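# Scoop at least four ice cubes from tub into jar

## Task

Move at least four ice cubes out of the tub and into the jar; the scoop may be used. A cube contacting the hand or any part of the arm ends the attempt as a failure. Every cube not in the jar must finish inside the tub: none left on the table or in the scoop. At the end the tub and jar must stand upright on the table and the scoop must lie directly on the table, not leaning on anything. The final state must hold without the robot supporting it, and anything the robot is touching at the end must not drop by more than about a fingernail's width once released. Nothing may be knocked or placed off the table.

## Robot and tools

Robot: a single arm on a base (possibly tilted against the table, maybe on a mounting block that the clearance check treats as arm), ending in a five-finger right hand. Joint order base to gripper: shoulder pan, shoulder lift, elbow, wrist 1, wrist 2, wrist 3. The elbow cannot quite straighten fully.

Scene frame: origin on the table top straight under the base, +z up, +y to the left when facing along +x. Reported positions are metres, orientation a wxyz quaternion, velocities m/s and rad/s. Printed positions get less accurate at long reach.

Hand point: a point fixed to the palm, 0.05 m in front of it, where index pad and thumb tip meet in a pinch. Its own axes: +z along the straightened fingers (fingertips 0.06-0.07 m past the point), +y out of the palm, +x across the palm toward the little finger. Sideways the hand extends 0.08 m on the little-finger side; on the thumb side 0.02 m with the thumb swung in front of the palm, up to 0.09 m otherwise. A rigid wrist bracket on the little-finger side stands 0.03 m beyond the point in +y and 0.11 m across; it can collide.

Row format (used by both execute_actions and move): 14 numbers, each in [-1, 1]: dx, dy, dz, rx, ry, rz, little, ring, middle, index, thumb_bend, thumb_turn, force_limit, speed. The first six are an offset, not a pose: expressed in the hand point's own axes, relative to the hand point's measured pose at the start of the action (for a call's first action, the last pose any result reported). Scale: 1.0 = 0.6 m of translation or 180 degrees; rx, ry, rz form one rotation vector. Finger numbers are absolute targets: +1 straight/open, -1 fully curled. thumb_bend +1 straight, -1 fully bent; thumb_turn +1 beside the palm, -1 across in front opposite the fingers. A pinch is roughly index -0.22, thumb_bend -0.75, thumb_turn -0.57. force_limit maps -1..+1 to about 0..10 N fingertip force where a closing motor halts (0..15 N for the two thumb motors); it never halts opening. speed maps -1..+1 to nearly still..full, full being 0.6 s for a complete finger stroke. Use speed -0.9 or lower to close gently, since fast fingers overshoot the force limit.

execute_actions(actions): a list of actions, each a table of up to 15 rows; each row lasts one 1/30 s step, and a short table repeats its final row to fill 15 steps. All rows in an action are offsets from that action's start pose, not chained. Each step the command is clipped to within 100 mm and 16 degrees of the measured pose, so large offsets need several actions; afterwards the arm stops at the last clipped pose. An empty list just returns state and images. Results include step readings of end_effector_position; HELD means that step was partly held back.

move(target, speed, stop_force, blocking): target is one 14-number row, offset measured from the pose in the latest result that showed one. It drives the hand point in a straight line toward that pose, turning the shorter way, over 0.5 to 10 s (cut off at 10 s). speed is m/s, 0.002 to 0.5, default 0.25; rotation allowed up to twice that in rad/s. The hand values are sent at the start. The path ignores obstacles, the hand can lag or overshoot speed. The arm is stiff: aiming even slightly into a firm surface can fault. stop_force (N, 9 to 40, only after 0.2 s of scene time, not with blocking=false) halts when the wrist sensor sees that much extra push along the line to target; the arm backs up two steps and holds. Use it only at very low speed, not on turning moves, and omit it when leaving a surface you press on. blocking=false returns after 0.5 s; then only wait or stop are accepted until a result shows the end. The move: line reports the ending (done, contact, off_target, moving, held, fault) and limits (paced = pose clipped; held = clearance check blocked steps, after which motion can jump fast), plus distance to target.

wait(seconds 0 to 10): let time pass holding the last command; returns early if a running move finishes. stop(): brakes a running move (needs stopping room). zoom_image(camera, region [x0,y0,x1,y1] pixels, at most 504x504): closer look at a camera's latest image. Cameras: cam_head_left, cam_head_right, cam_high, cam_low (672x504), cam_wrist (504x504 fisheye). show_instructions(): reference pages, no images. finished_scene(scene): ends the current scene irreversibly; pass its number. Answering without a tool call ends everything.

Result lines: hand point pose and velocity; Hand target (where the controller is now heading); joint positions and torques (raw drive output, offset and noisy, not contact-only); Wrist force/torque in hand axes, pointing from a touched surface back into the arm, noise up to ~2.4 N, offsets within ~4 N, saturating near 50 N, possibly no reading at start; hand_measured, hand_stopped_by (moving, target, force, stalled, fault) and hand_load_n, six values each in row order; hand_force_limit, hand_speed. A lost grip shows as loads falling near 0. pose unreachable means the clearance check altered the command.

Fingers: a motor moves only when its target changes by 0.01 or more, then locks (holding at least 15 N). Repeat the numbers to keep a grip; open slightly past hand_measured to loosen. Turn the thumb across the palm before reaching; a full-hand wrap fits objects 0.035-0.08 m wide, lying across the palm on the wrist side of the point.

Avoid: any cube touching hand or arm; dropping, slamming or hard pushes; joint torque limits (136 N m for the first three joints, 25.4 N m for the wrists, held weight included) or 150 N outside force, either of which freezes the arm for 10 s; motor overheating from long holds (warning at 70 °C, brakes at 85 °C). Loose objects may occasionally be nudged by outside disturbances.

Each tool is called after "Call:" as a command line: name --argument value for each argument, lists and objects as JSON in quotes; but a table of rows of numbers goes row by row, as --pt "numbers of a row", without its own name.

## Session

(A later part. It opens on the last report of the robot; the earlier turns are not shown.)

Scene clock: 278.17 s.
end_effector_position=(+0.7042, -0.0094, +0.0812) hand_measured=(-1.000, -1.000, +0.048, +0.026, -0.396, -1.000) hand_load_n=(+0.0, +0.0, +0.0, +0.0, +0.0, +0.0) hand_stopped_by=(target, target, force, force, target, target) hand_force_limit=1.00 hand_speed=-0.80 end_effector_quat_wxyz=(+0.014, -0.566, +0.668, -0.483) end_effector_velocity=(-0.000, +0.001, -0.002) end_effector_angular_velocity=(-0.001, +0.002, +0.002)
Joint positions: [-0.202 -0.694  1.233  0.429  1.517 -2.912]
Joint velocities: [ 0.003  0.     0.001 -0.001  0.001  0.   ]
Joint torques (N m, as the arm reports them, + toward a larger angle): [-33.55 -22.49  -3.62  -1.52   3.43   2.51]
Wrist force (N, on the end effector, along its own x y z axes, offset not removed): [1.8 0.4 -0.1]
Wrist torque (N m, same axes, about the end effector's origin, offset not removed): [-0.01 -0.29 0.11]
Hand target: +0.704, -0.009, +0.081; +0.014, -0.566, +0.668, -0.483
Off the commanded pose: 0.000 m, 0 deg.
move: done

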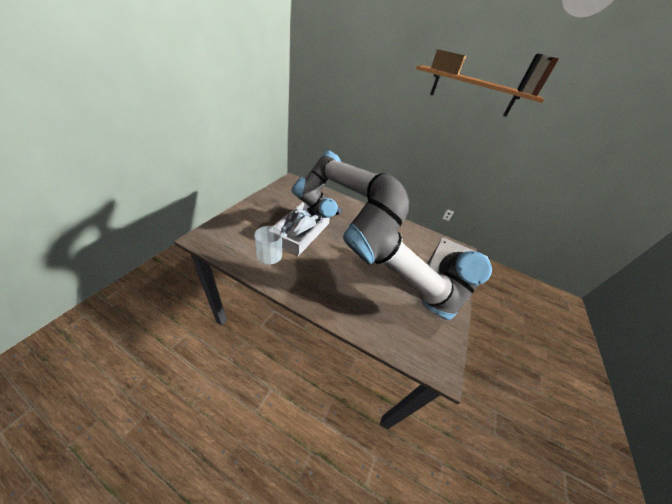

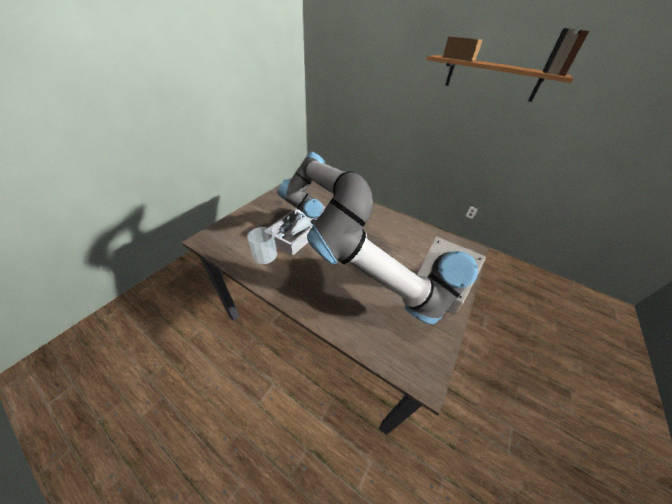

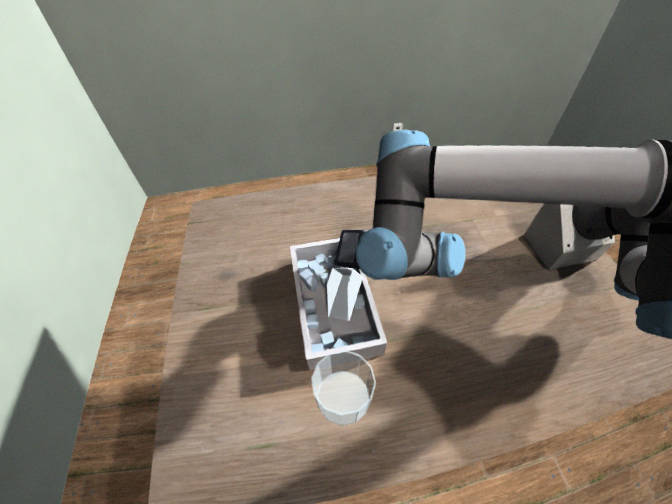

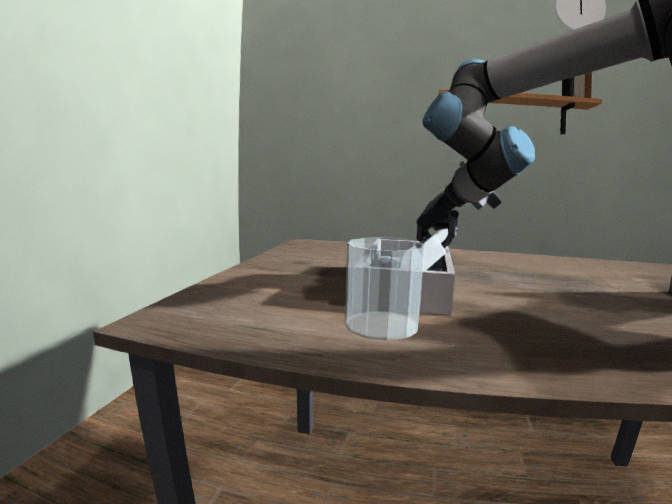

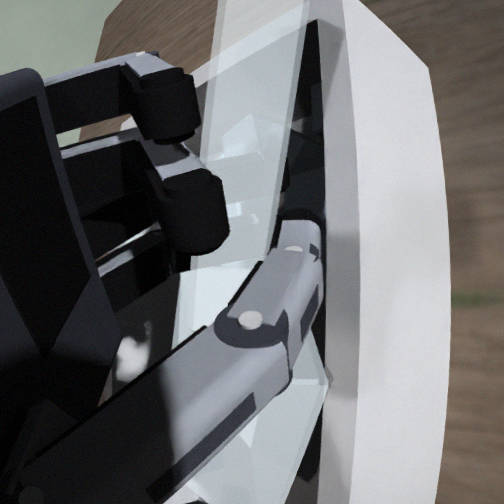

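Grip lost after hitting the rim; the scoop rolled. Regrip, then lift.

Call:
move --target '[0,0,0,0,0,0,-1,-1,-0.95,-0.95,-0.45,-1,1,-0.8]'

Call:
move --target '[0.09,-0.14,-0.04,0,0,0,-1,-1,-0.95,-0.95,-0.45,-1,1,-0.8]' --speed 0.06

Call:
zoom_image --camera "cam_low" --region '[320,120,520,280]'

Scene clock: 285.60 s.
end_effector_position=(+0.7042, -0.0094, +0.0812) hand_measured=(-1.000, -1.000, -0.148, -0.304, -0.442, -1.000) hand_load_n=(+0.0, -3.5, +0.5, +10.0, +8.5, +3.5) hand_stopped_by=(target, target, force, force, target, target) hand_force_limit=1.00 hand_speed=-0.80 end_effector_quat_wxyz=(+0.014, -0.566, +0.668, -0.483) end_effector_velocity=(-0.000, +0.000, -0.001) end_effector_angular_velocity=(+0.000, +0.002, +0.000)
Joint positions: [-0.202 -0.694  1.233  0.429  1.517 -2.912]
Joint velocities: [ 0.002  0.001  0.     0.     0.    -0.   ]
Joint torques (N m, as the arm reports them, + toward a larger angle): [-49.69 -48.79 -11.67   2.7   -1.32  -2.76]
Wrist force (N, on the end effector, along its own x y z axes, offset not removed): [1.6 1.9 3.4]
Wrist torque (N m, same axes, about the end effector's origin, offset not removed): [0.04 -0.31 0.11]
Hand target: +0.704, -0.009, +0.081; +0.014, -0.566, +0.668, -0.483
Off the commanded pose: 0.000 m, 0 deg.
move: done

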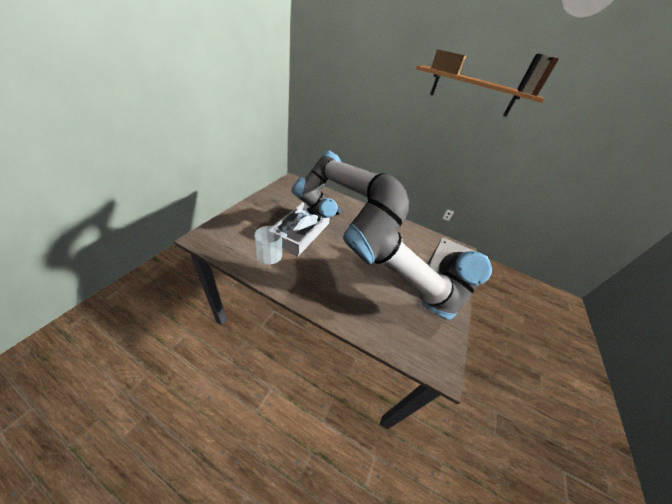

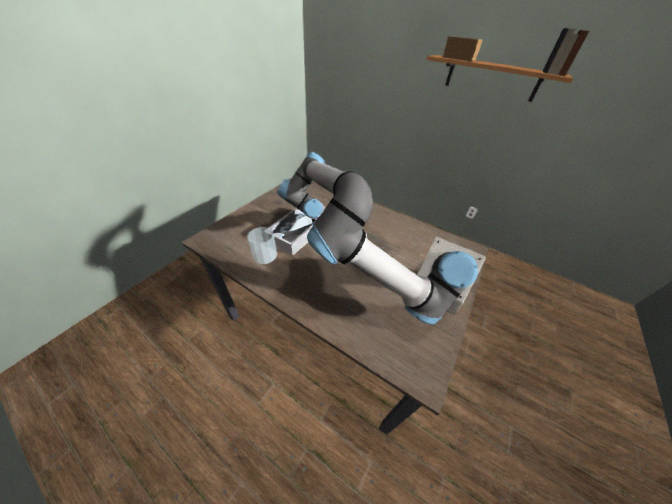

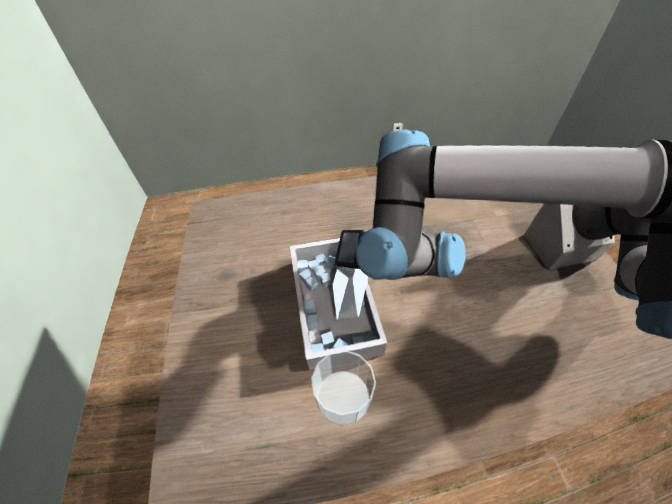

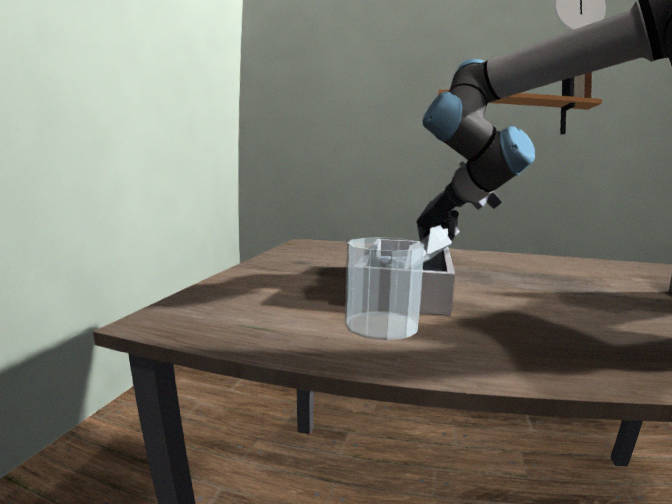

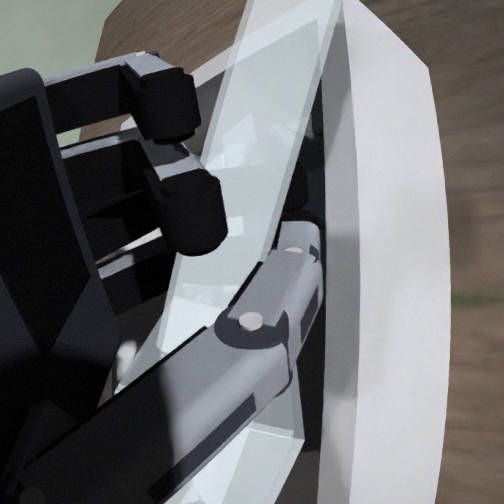

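Scene clock: 287.70 s.
end_effector_position=(+0.7335, -0.0271, +0.1779) hand_measured=(-1.000, -1.000, -0.148, -0.304, -0.442, -1.000) hand_load_n=(+0.0, -3.5, +0.5, +10.0, +8.5, +3.5) hand_stopped_by=(target, target, force, force, target, target) hand_force_limit=1.00 hand_speed=-0.80 end_effector_quat_wxyz=(+0.014, -0.566, +0.668, -0.483) end_effector_velocity=(+0.001, -0.000, +0.002) end_effector_angular_velocity=(-0.000, -0.001, +0.000)
Joint positions: [-0.319 -0.675  1.04   0.611  1.451 -3.009]
Joint velocities: [-0.002  0.001 -0.004  0.003 -0.001 -0.001]
Joint torques (N m, as the arm reports them, + toward a larger angle): [-51.6  -22.03 -19.73   2.54  -1.4   -2.74]
Wrist force (N, on the end effector, along its own x y z axes, offset not removed): [0.3 3.1 3.1]
Wrist torque (N m, same axes, about the end effector's origin, offset not removed): [0.17 -0.28 0.18]
Hand target: +0.734, -0.027, +0.178; +0.014, -0.566, +0.668, -0.483
Off the commanded pose: 0.000 m, 0 deg.
move: done

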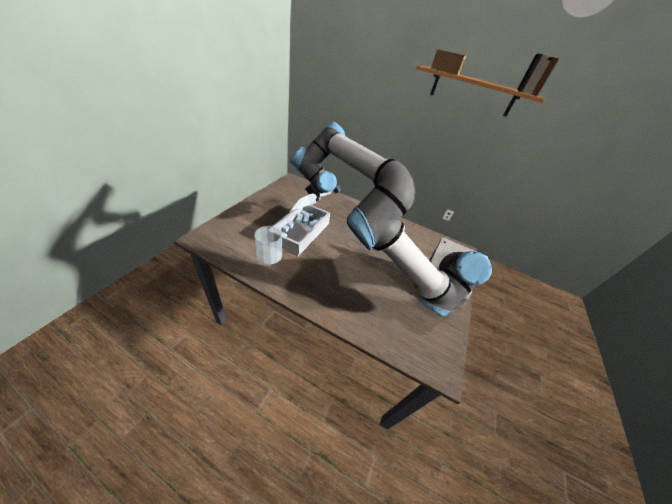

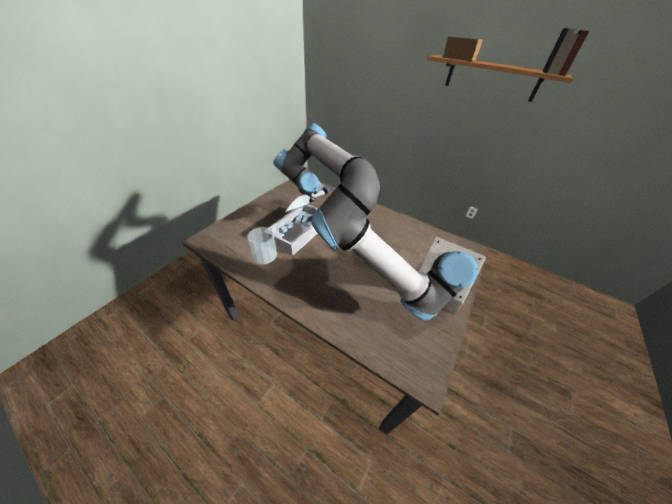

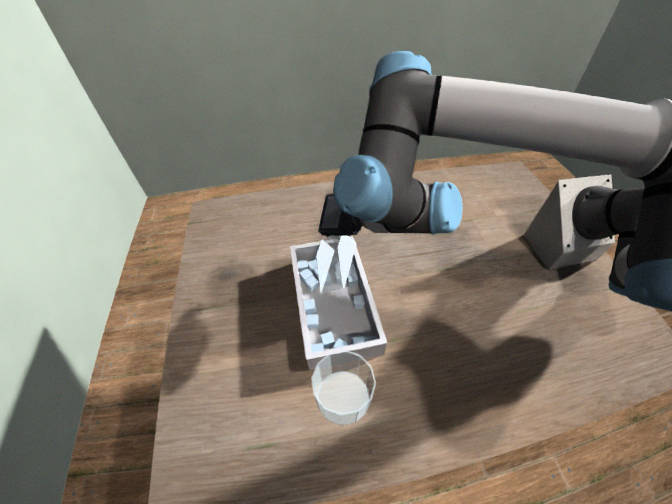

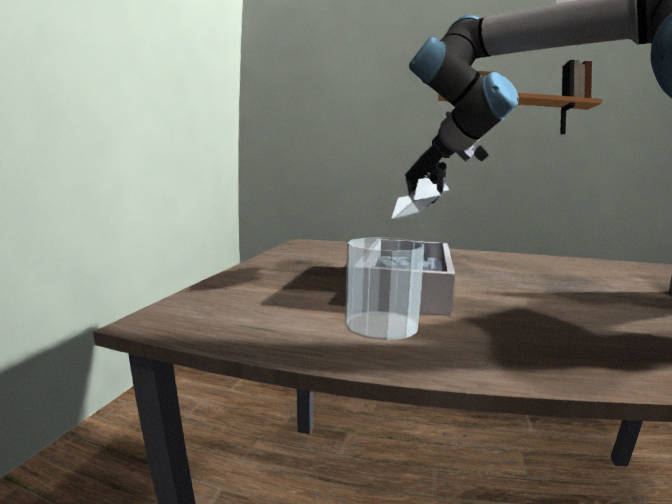

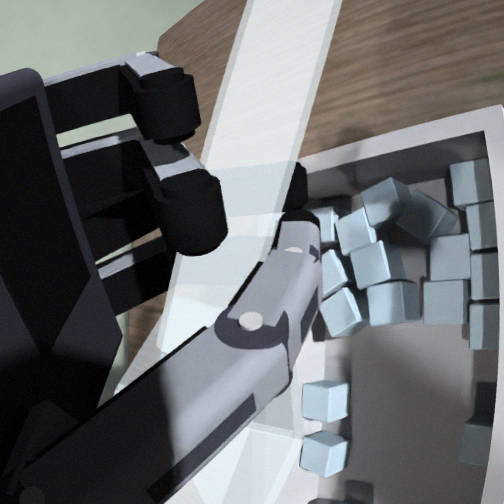

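Region (320, 120, 520, 280) of cam_low's 672x504 image, scaled by 2.520, with more detail than that image has; it fills the top 403 rows of this view, and the rest is white.

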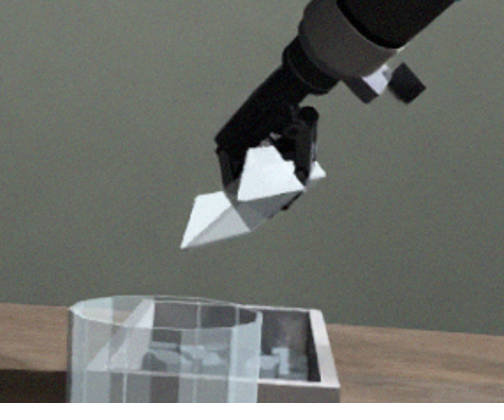

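Call:
move --target '[0.077,0.3,-0.143,0.22,0,0,-1,-1,-0.95,-0.95,-0.45,-1,1,-0.8]' --speed 0.1

Call:
zoom_image --camera "cam_low" --region '[420,140,660,320]'

Scene clock: 300.27 s.
end_effector_position=(+0.5351, -0.0278, +0.1293) hand_measured=(-1.000, -1.000, -0.148, -0.304, -0.442, -1.000) hand_load_n=(+0.0, -3.5, +1.0, +10.0, +8.5, +3.0) hand_stopped_by=(target, target, force, force, target, target) hand_force_limit=1.00 hand_speed=-0.80 end_effector_quat_wxyz=(-0.205, +0.527, -0.466, +0.680) end_effector_velocity=(-0.002, -0.000, -0.001) end_effector_angular_velocity=(-0.002, -0.004, +0.003)
Joint positions: [-0.344 -1.153  2.367 -0.922  1.539 -2.97 ]
Joint velocities: [ 0.     0.003  0.01  -0.019  0.001  0.001]
Joint torques (N m, as the arm reports them, + toward a larger angle): [-32.34  -0.3   -1.62  -2.94   3.49   2.56]
Wrist force (N, on the end effector, along its own x y z axes, offset not removed): [0.5 1.3 0.1]
Wrist torque (N m, same axes, about the end effector's origin, offset not removed): [0.10 -0.10 0.06]
Hand target: +0.535, -0.028, +0.129; -0.205, +0.527, -0.465, +0.681
Off the commanded pose: 0.000 m, 0 deg.
move: done

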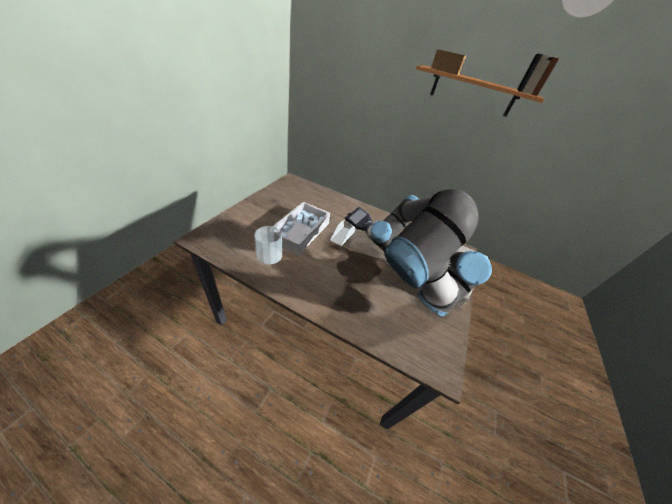

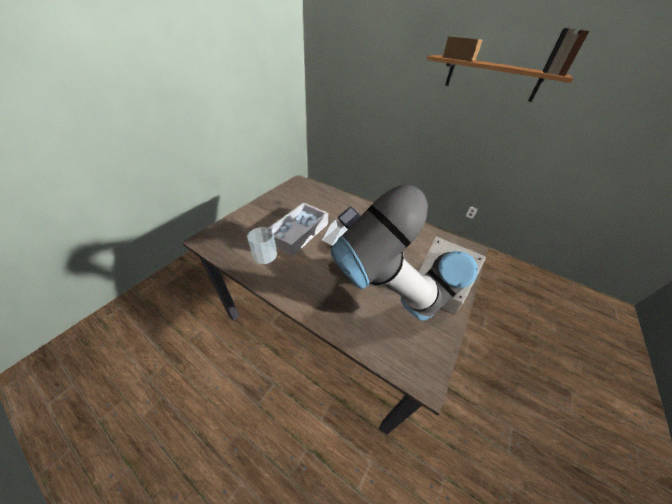

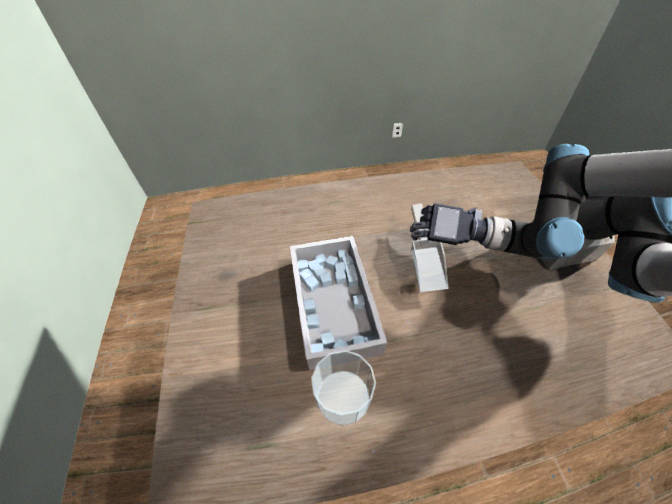

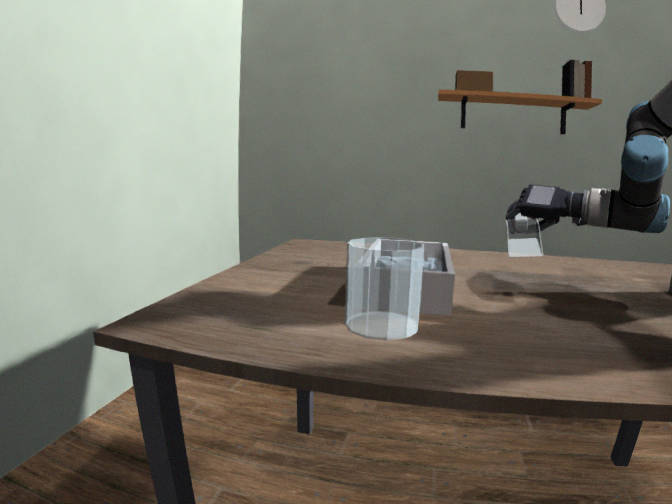

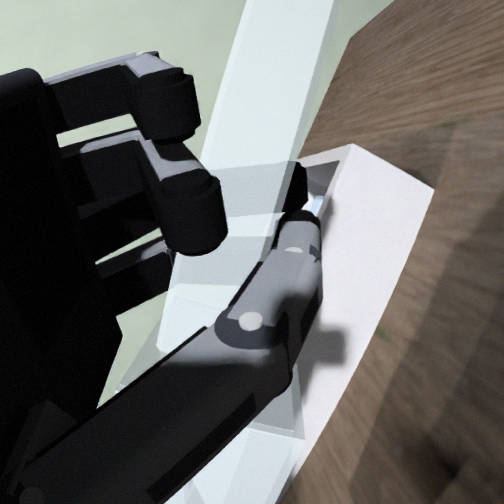

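Region (420, 140, 660, 320) of cam_low's 672x504 image, scaled by 2.100, with more detail than that image has; it fills the top 378 rows of this view, and the rest is white.

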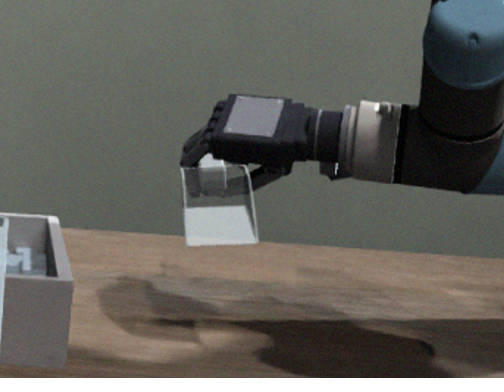

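Call:
move --target '[-0.07,0.113,0,0,0,0,-1,-1,-0.95,-0.95,-0.45,-1,1,-0.8]' --speed 0.03 --stop_force 9

Call:
zoom_image --camera "cam_low" --region '[420,140,660,320]'

Scene clock: 313.63 s.
end_effector_position=(+0.5358, -0.0280, +0.0495) hand_measured=(-1.000, -1.000, -0.148, -0.304, -0.442, -1.000) hand_load_n=(+0.0, -3.5, +1.0, +10.0, +8.5, +3.0) hand_stopped_by=(target, target, force, force, target, target) hand_force_limit=1.00 hand_speed=-0.80 end_effector_quat_wxyz=(-0.205, +0.527, -0.466, +0.680) end_effector_velocity=(+0.001, +0.000, -0.001) end_effector_angular_velocity=(-0.001, -0.001, +0.002)
Joint positions: [-0.153 -0.962  2.332 -1.074  1.722 -2.914]
Joint velocities: [ 0.003  0.003 -0.003 -0.002  0.003  0.001]
Joint torques (N m, as the arm reports them, + toward a larger angle): [-17.36  -7.5  -12.59  -2.64   3.5    2.73]
Wrist force (N, on the end effector, along its own x y z axes, offset not removed): [1.1 4.3 2.1]
Wrist torque (N m, same axes, about the end effector's origin, offset not removed): [0.42 -0.27 0.14]
Hand target: +0.536, -0.028, +0.049; -0.205, +0.527, -0.466, +0.680
Off the commanded pose: 0.000 m, 0 deg.
move: done

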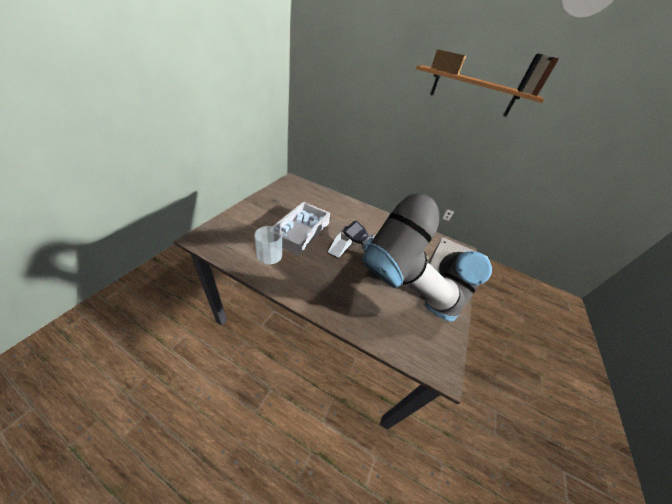

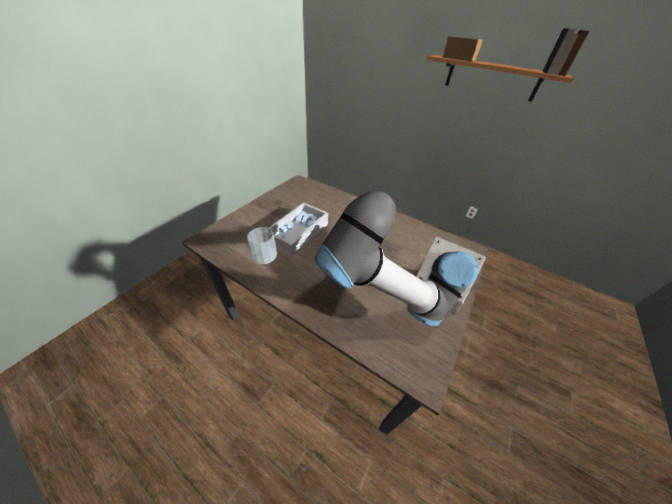

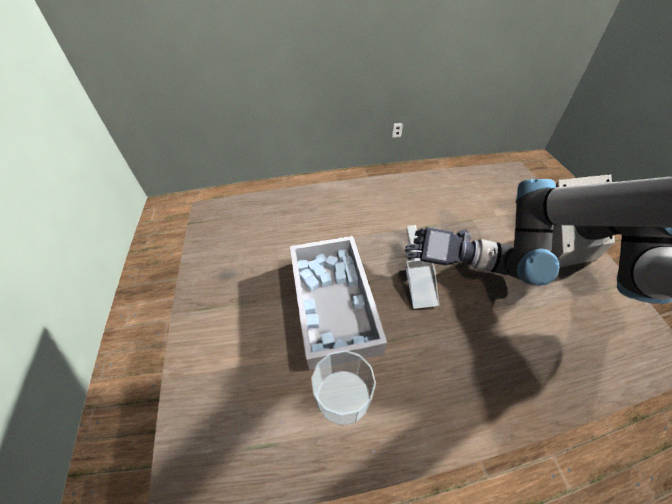

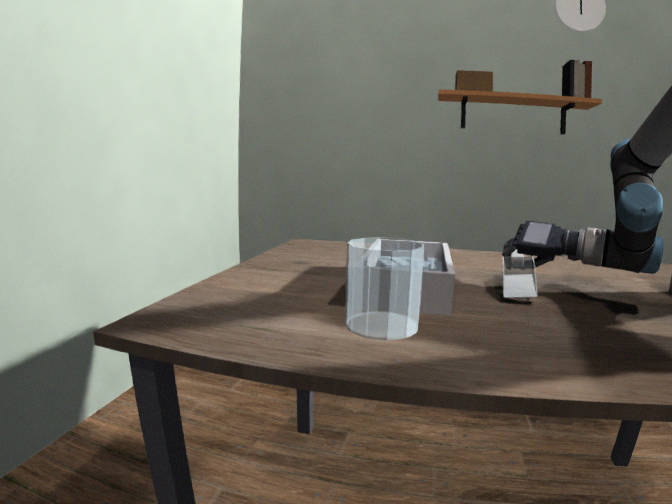

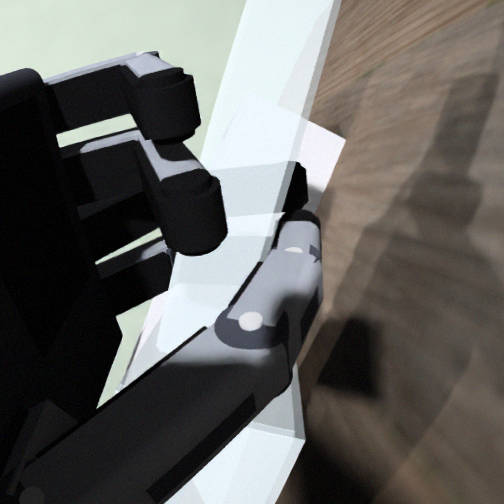

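Region (420, 140, 660, 320) of cam_low's 672x504 image, scaled by 2.100, with more detail than that image has; it fills the top 378 rows of this view, and the rest is white.

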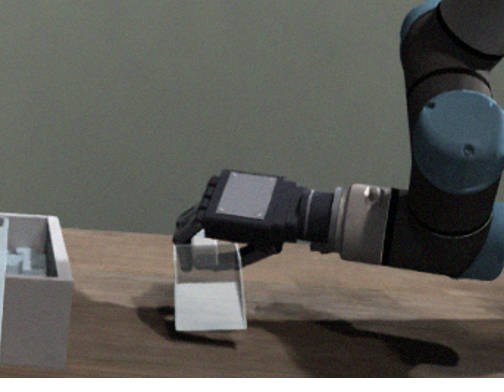

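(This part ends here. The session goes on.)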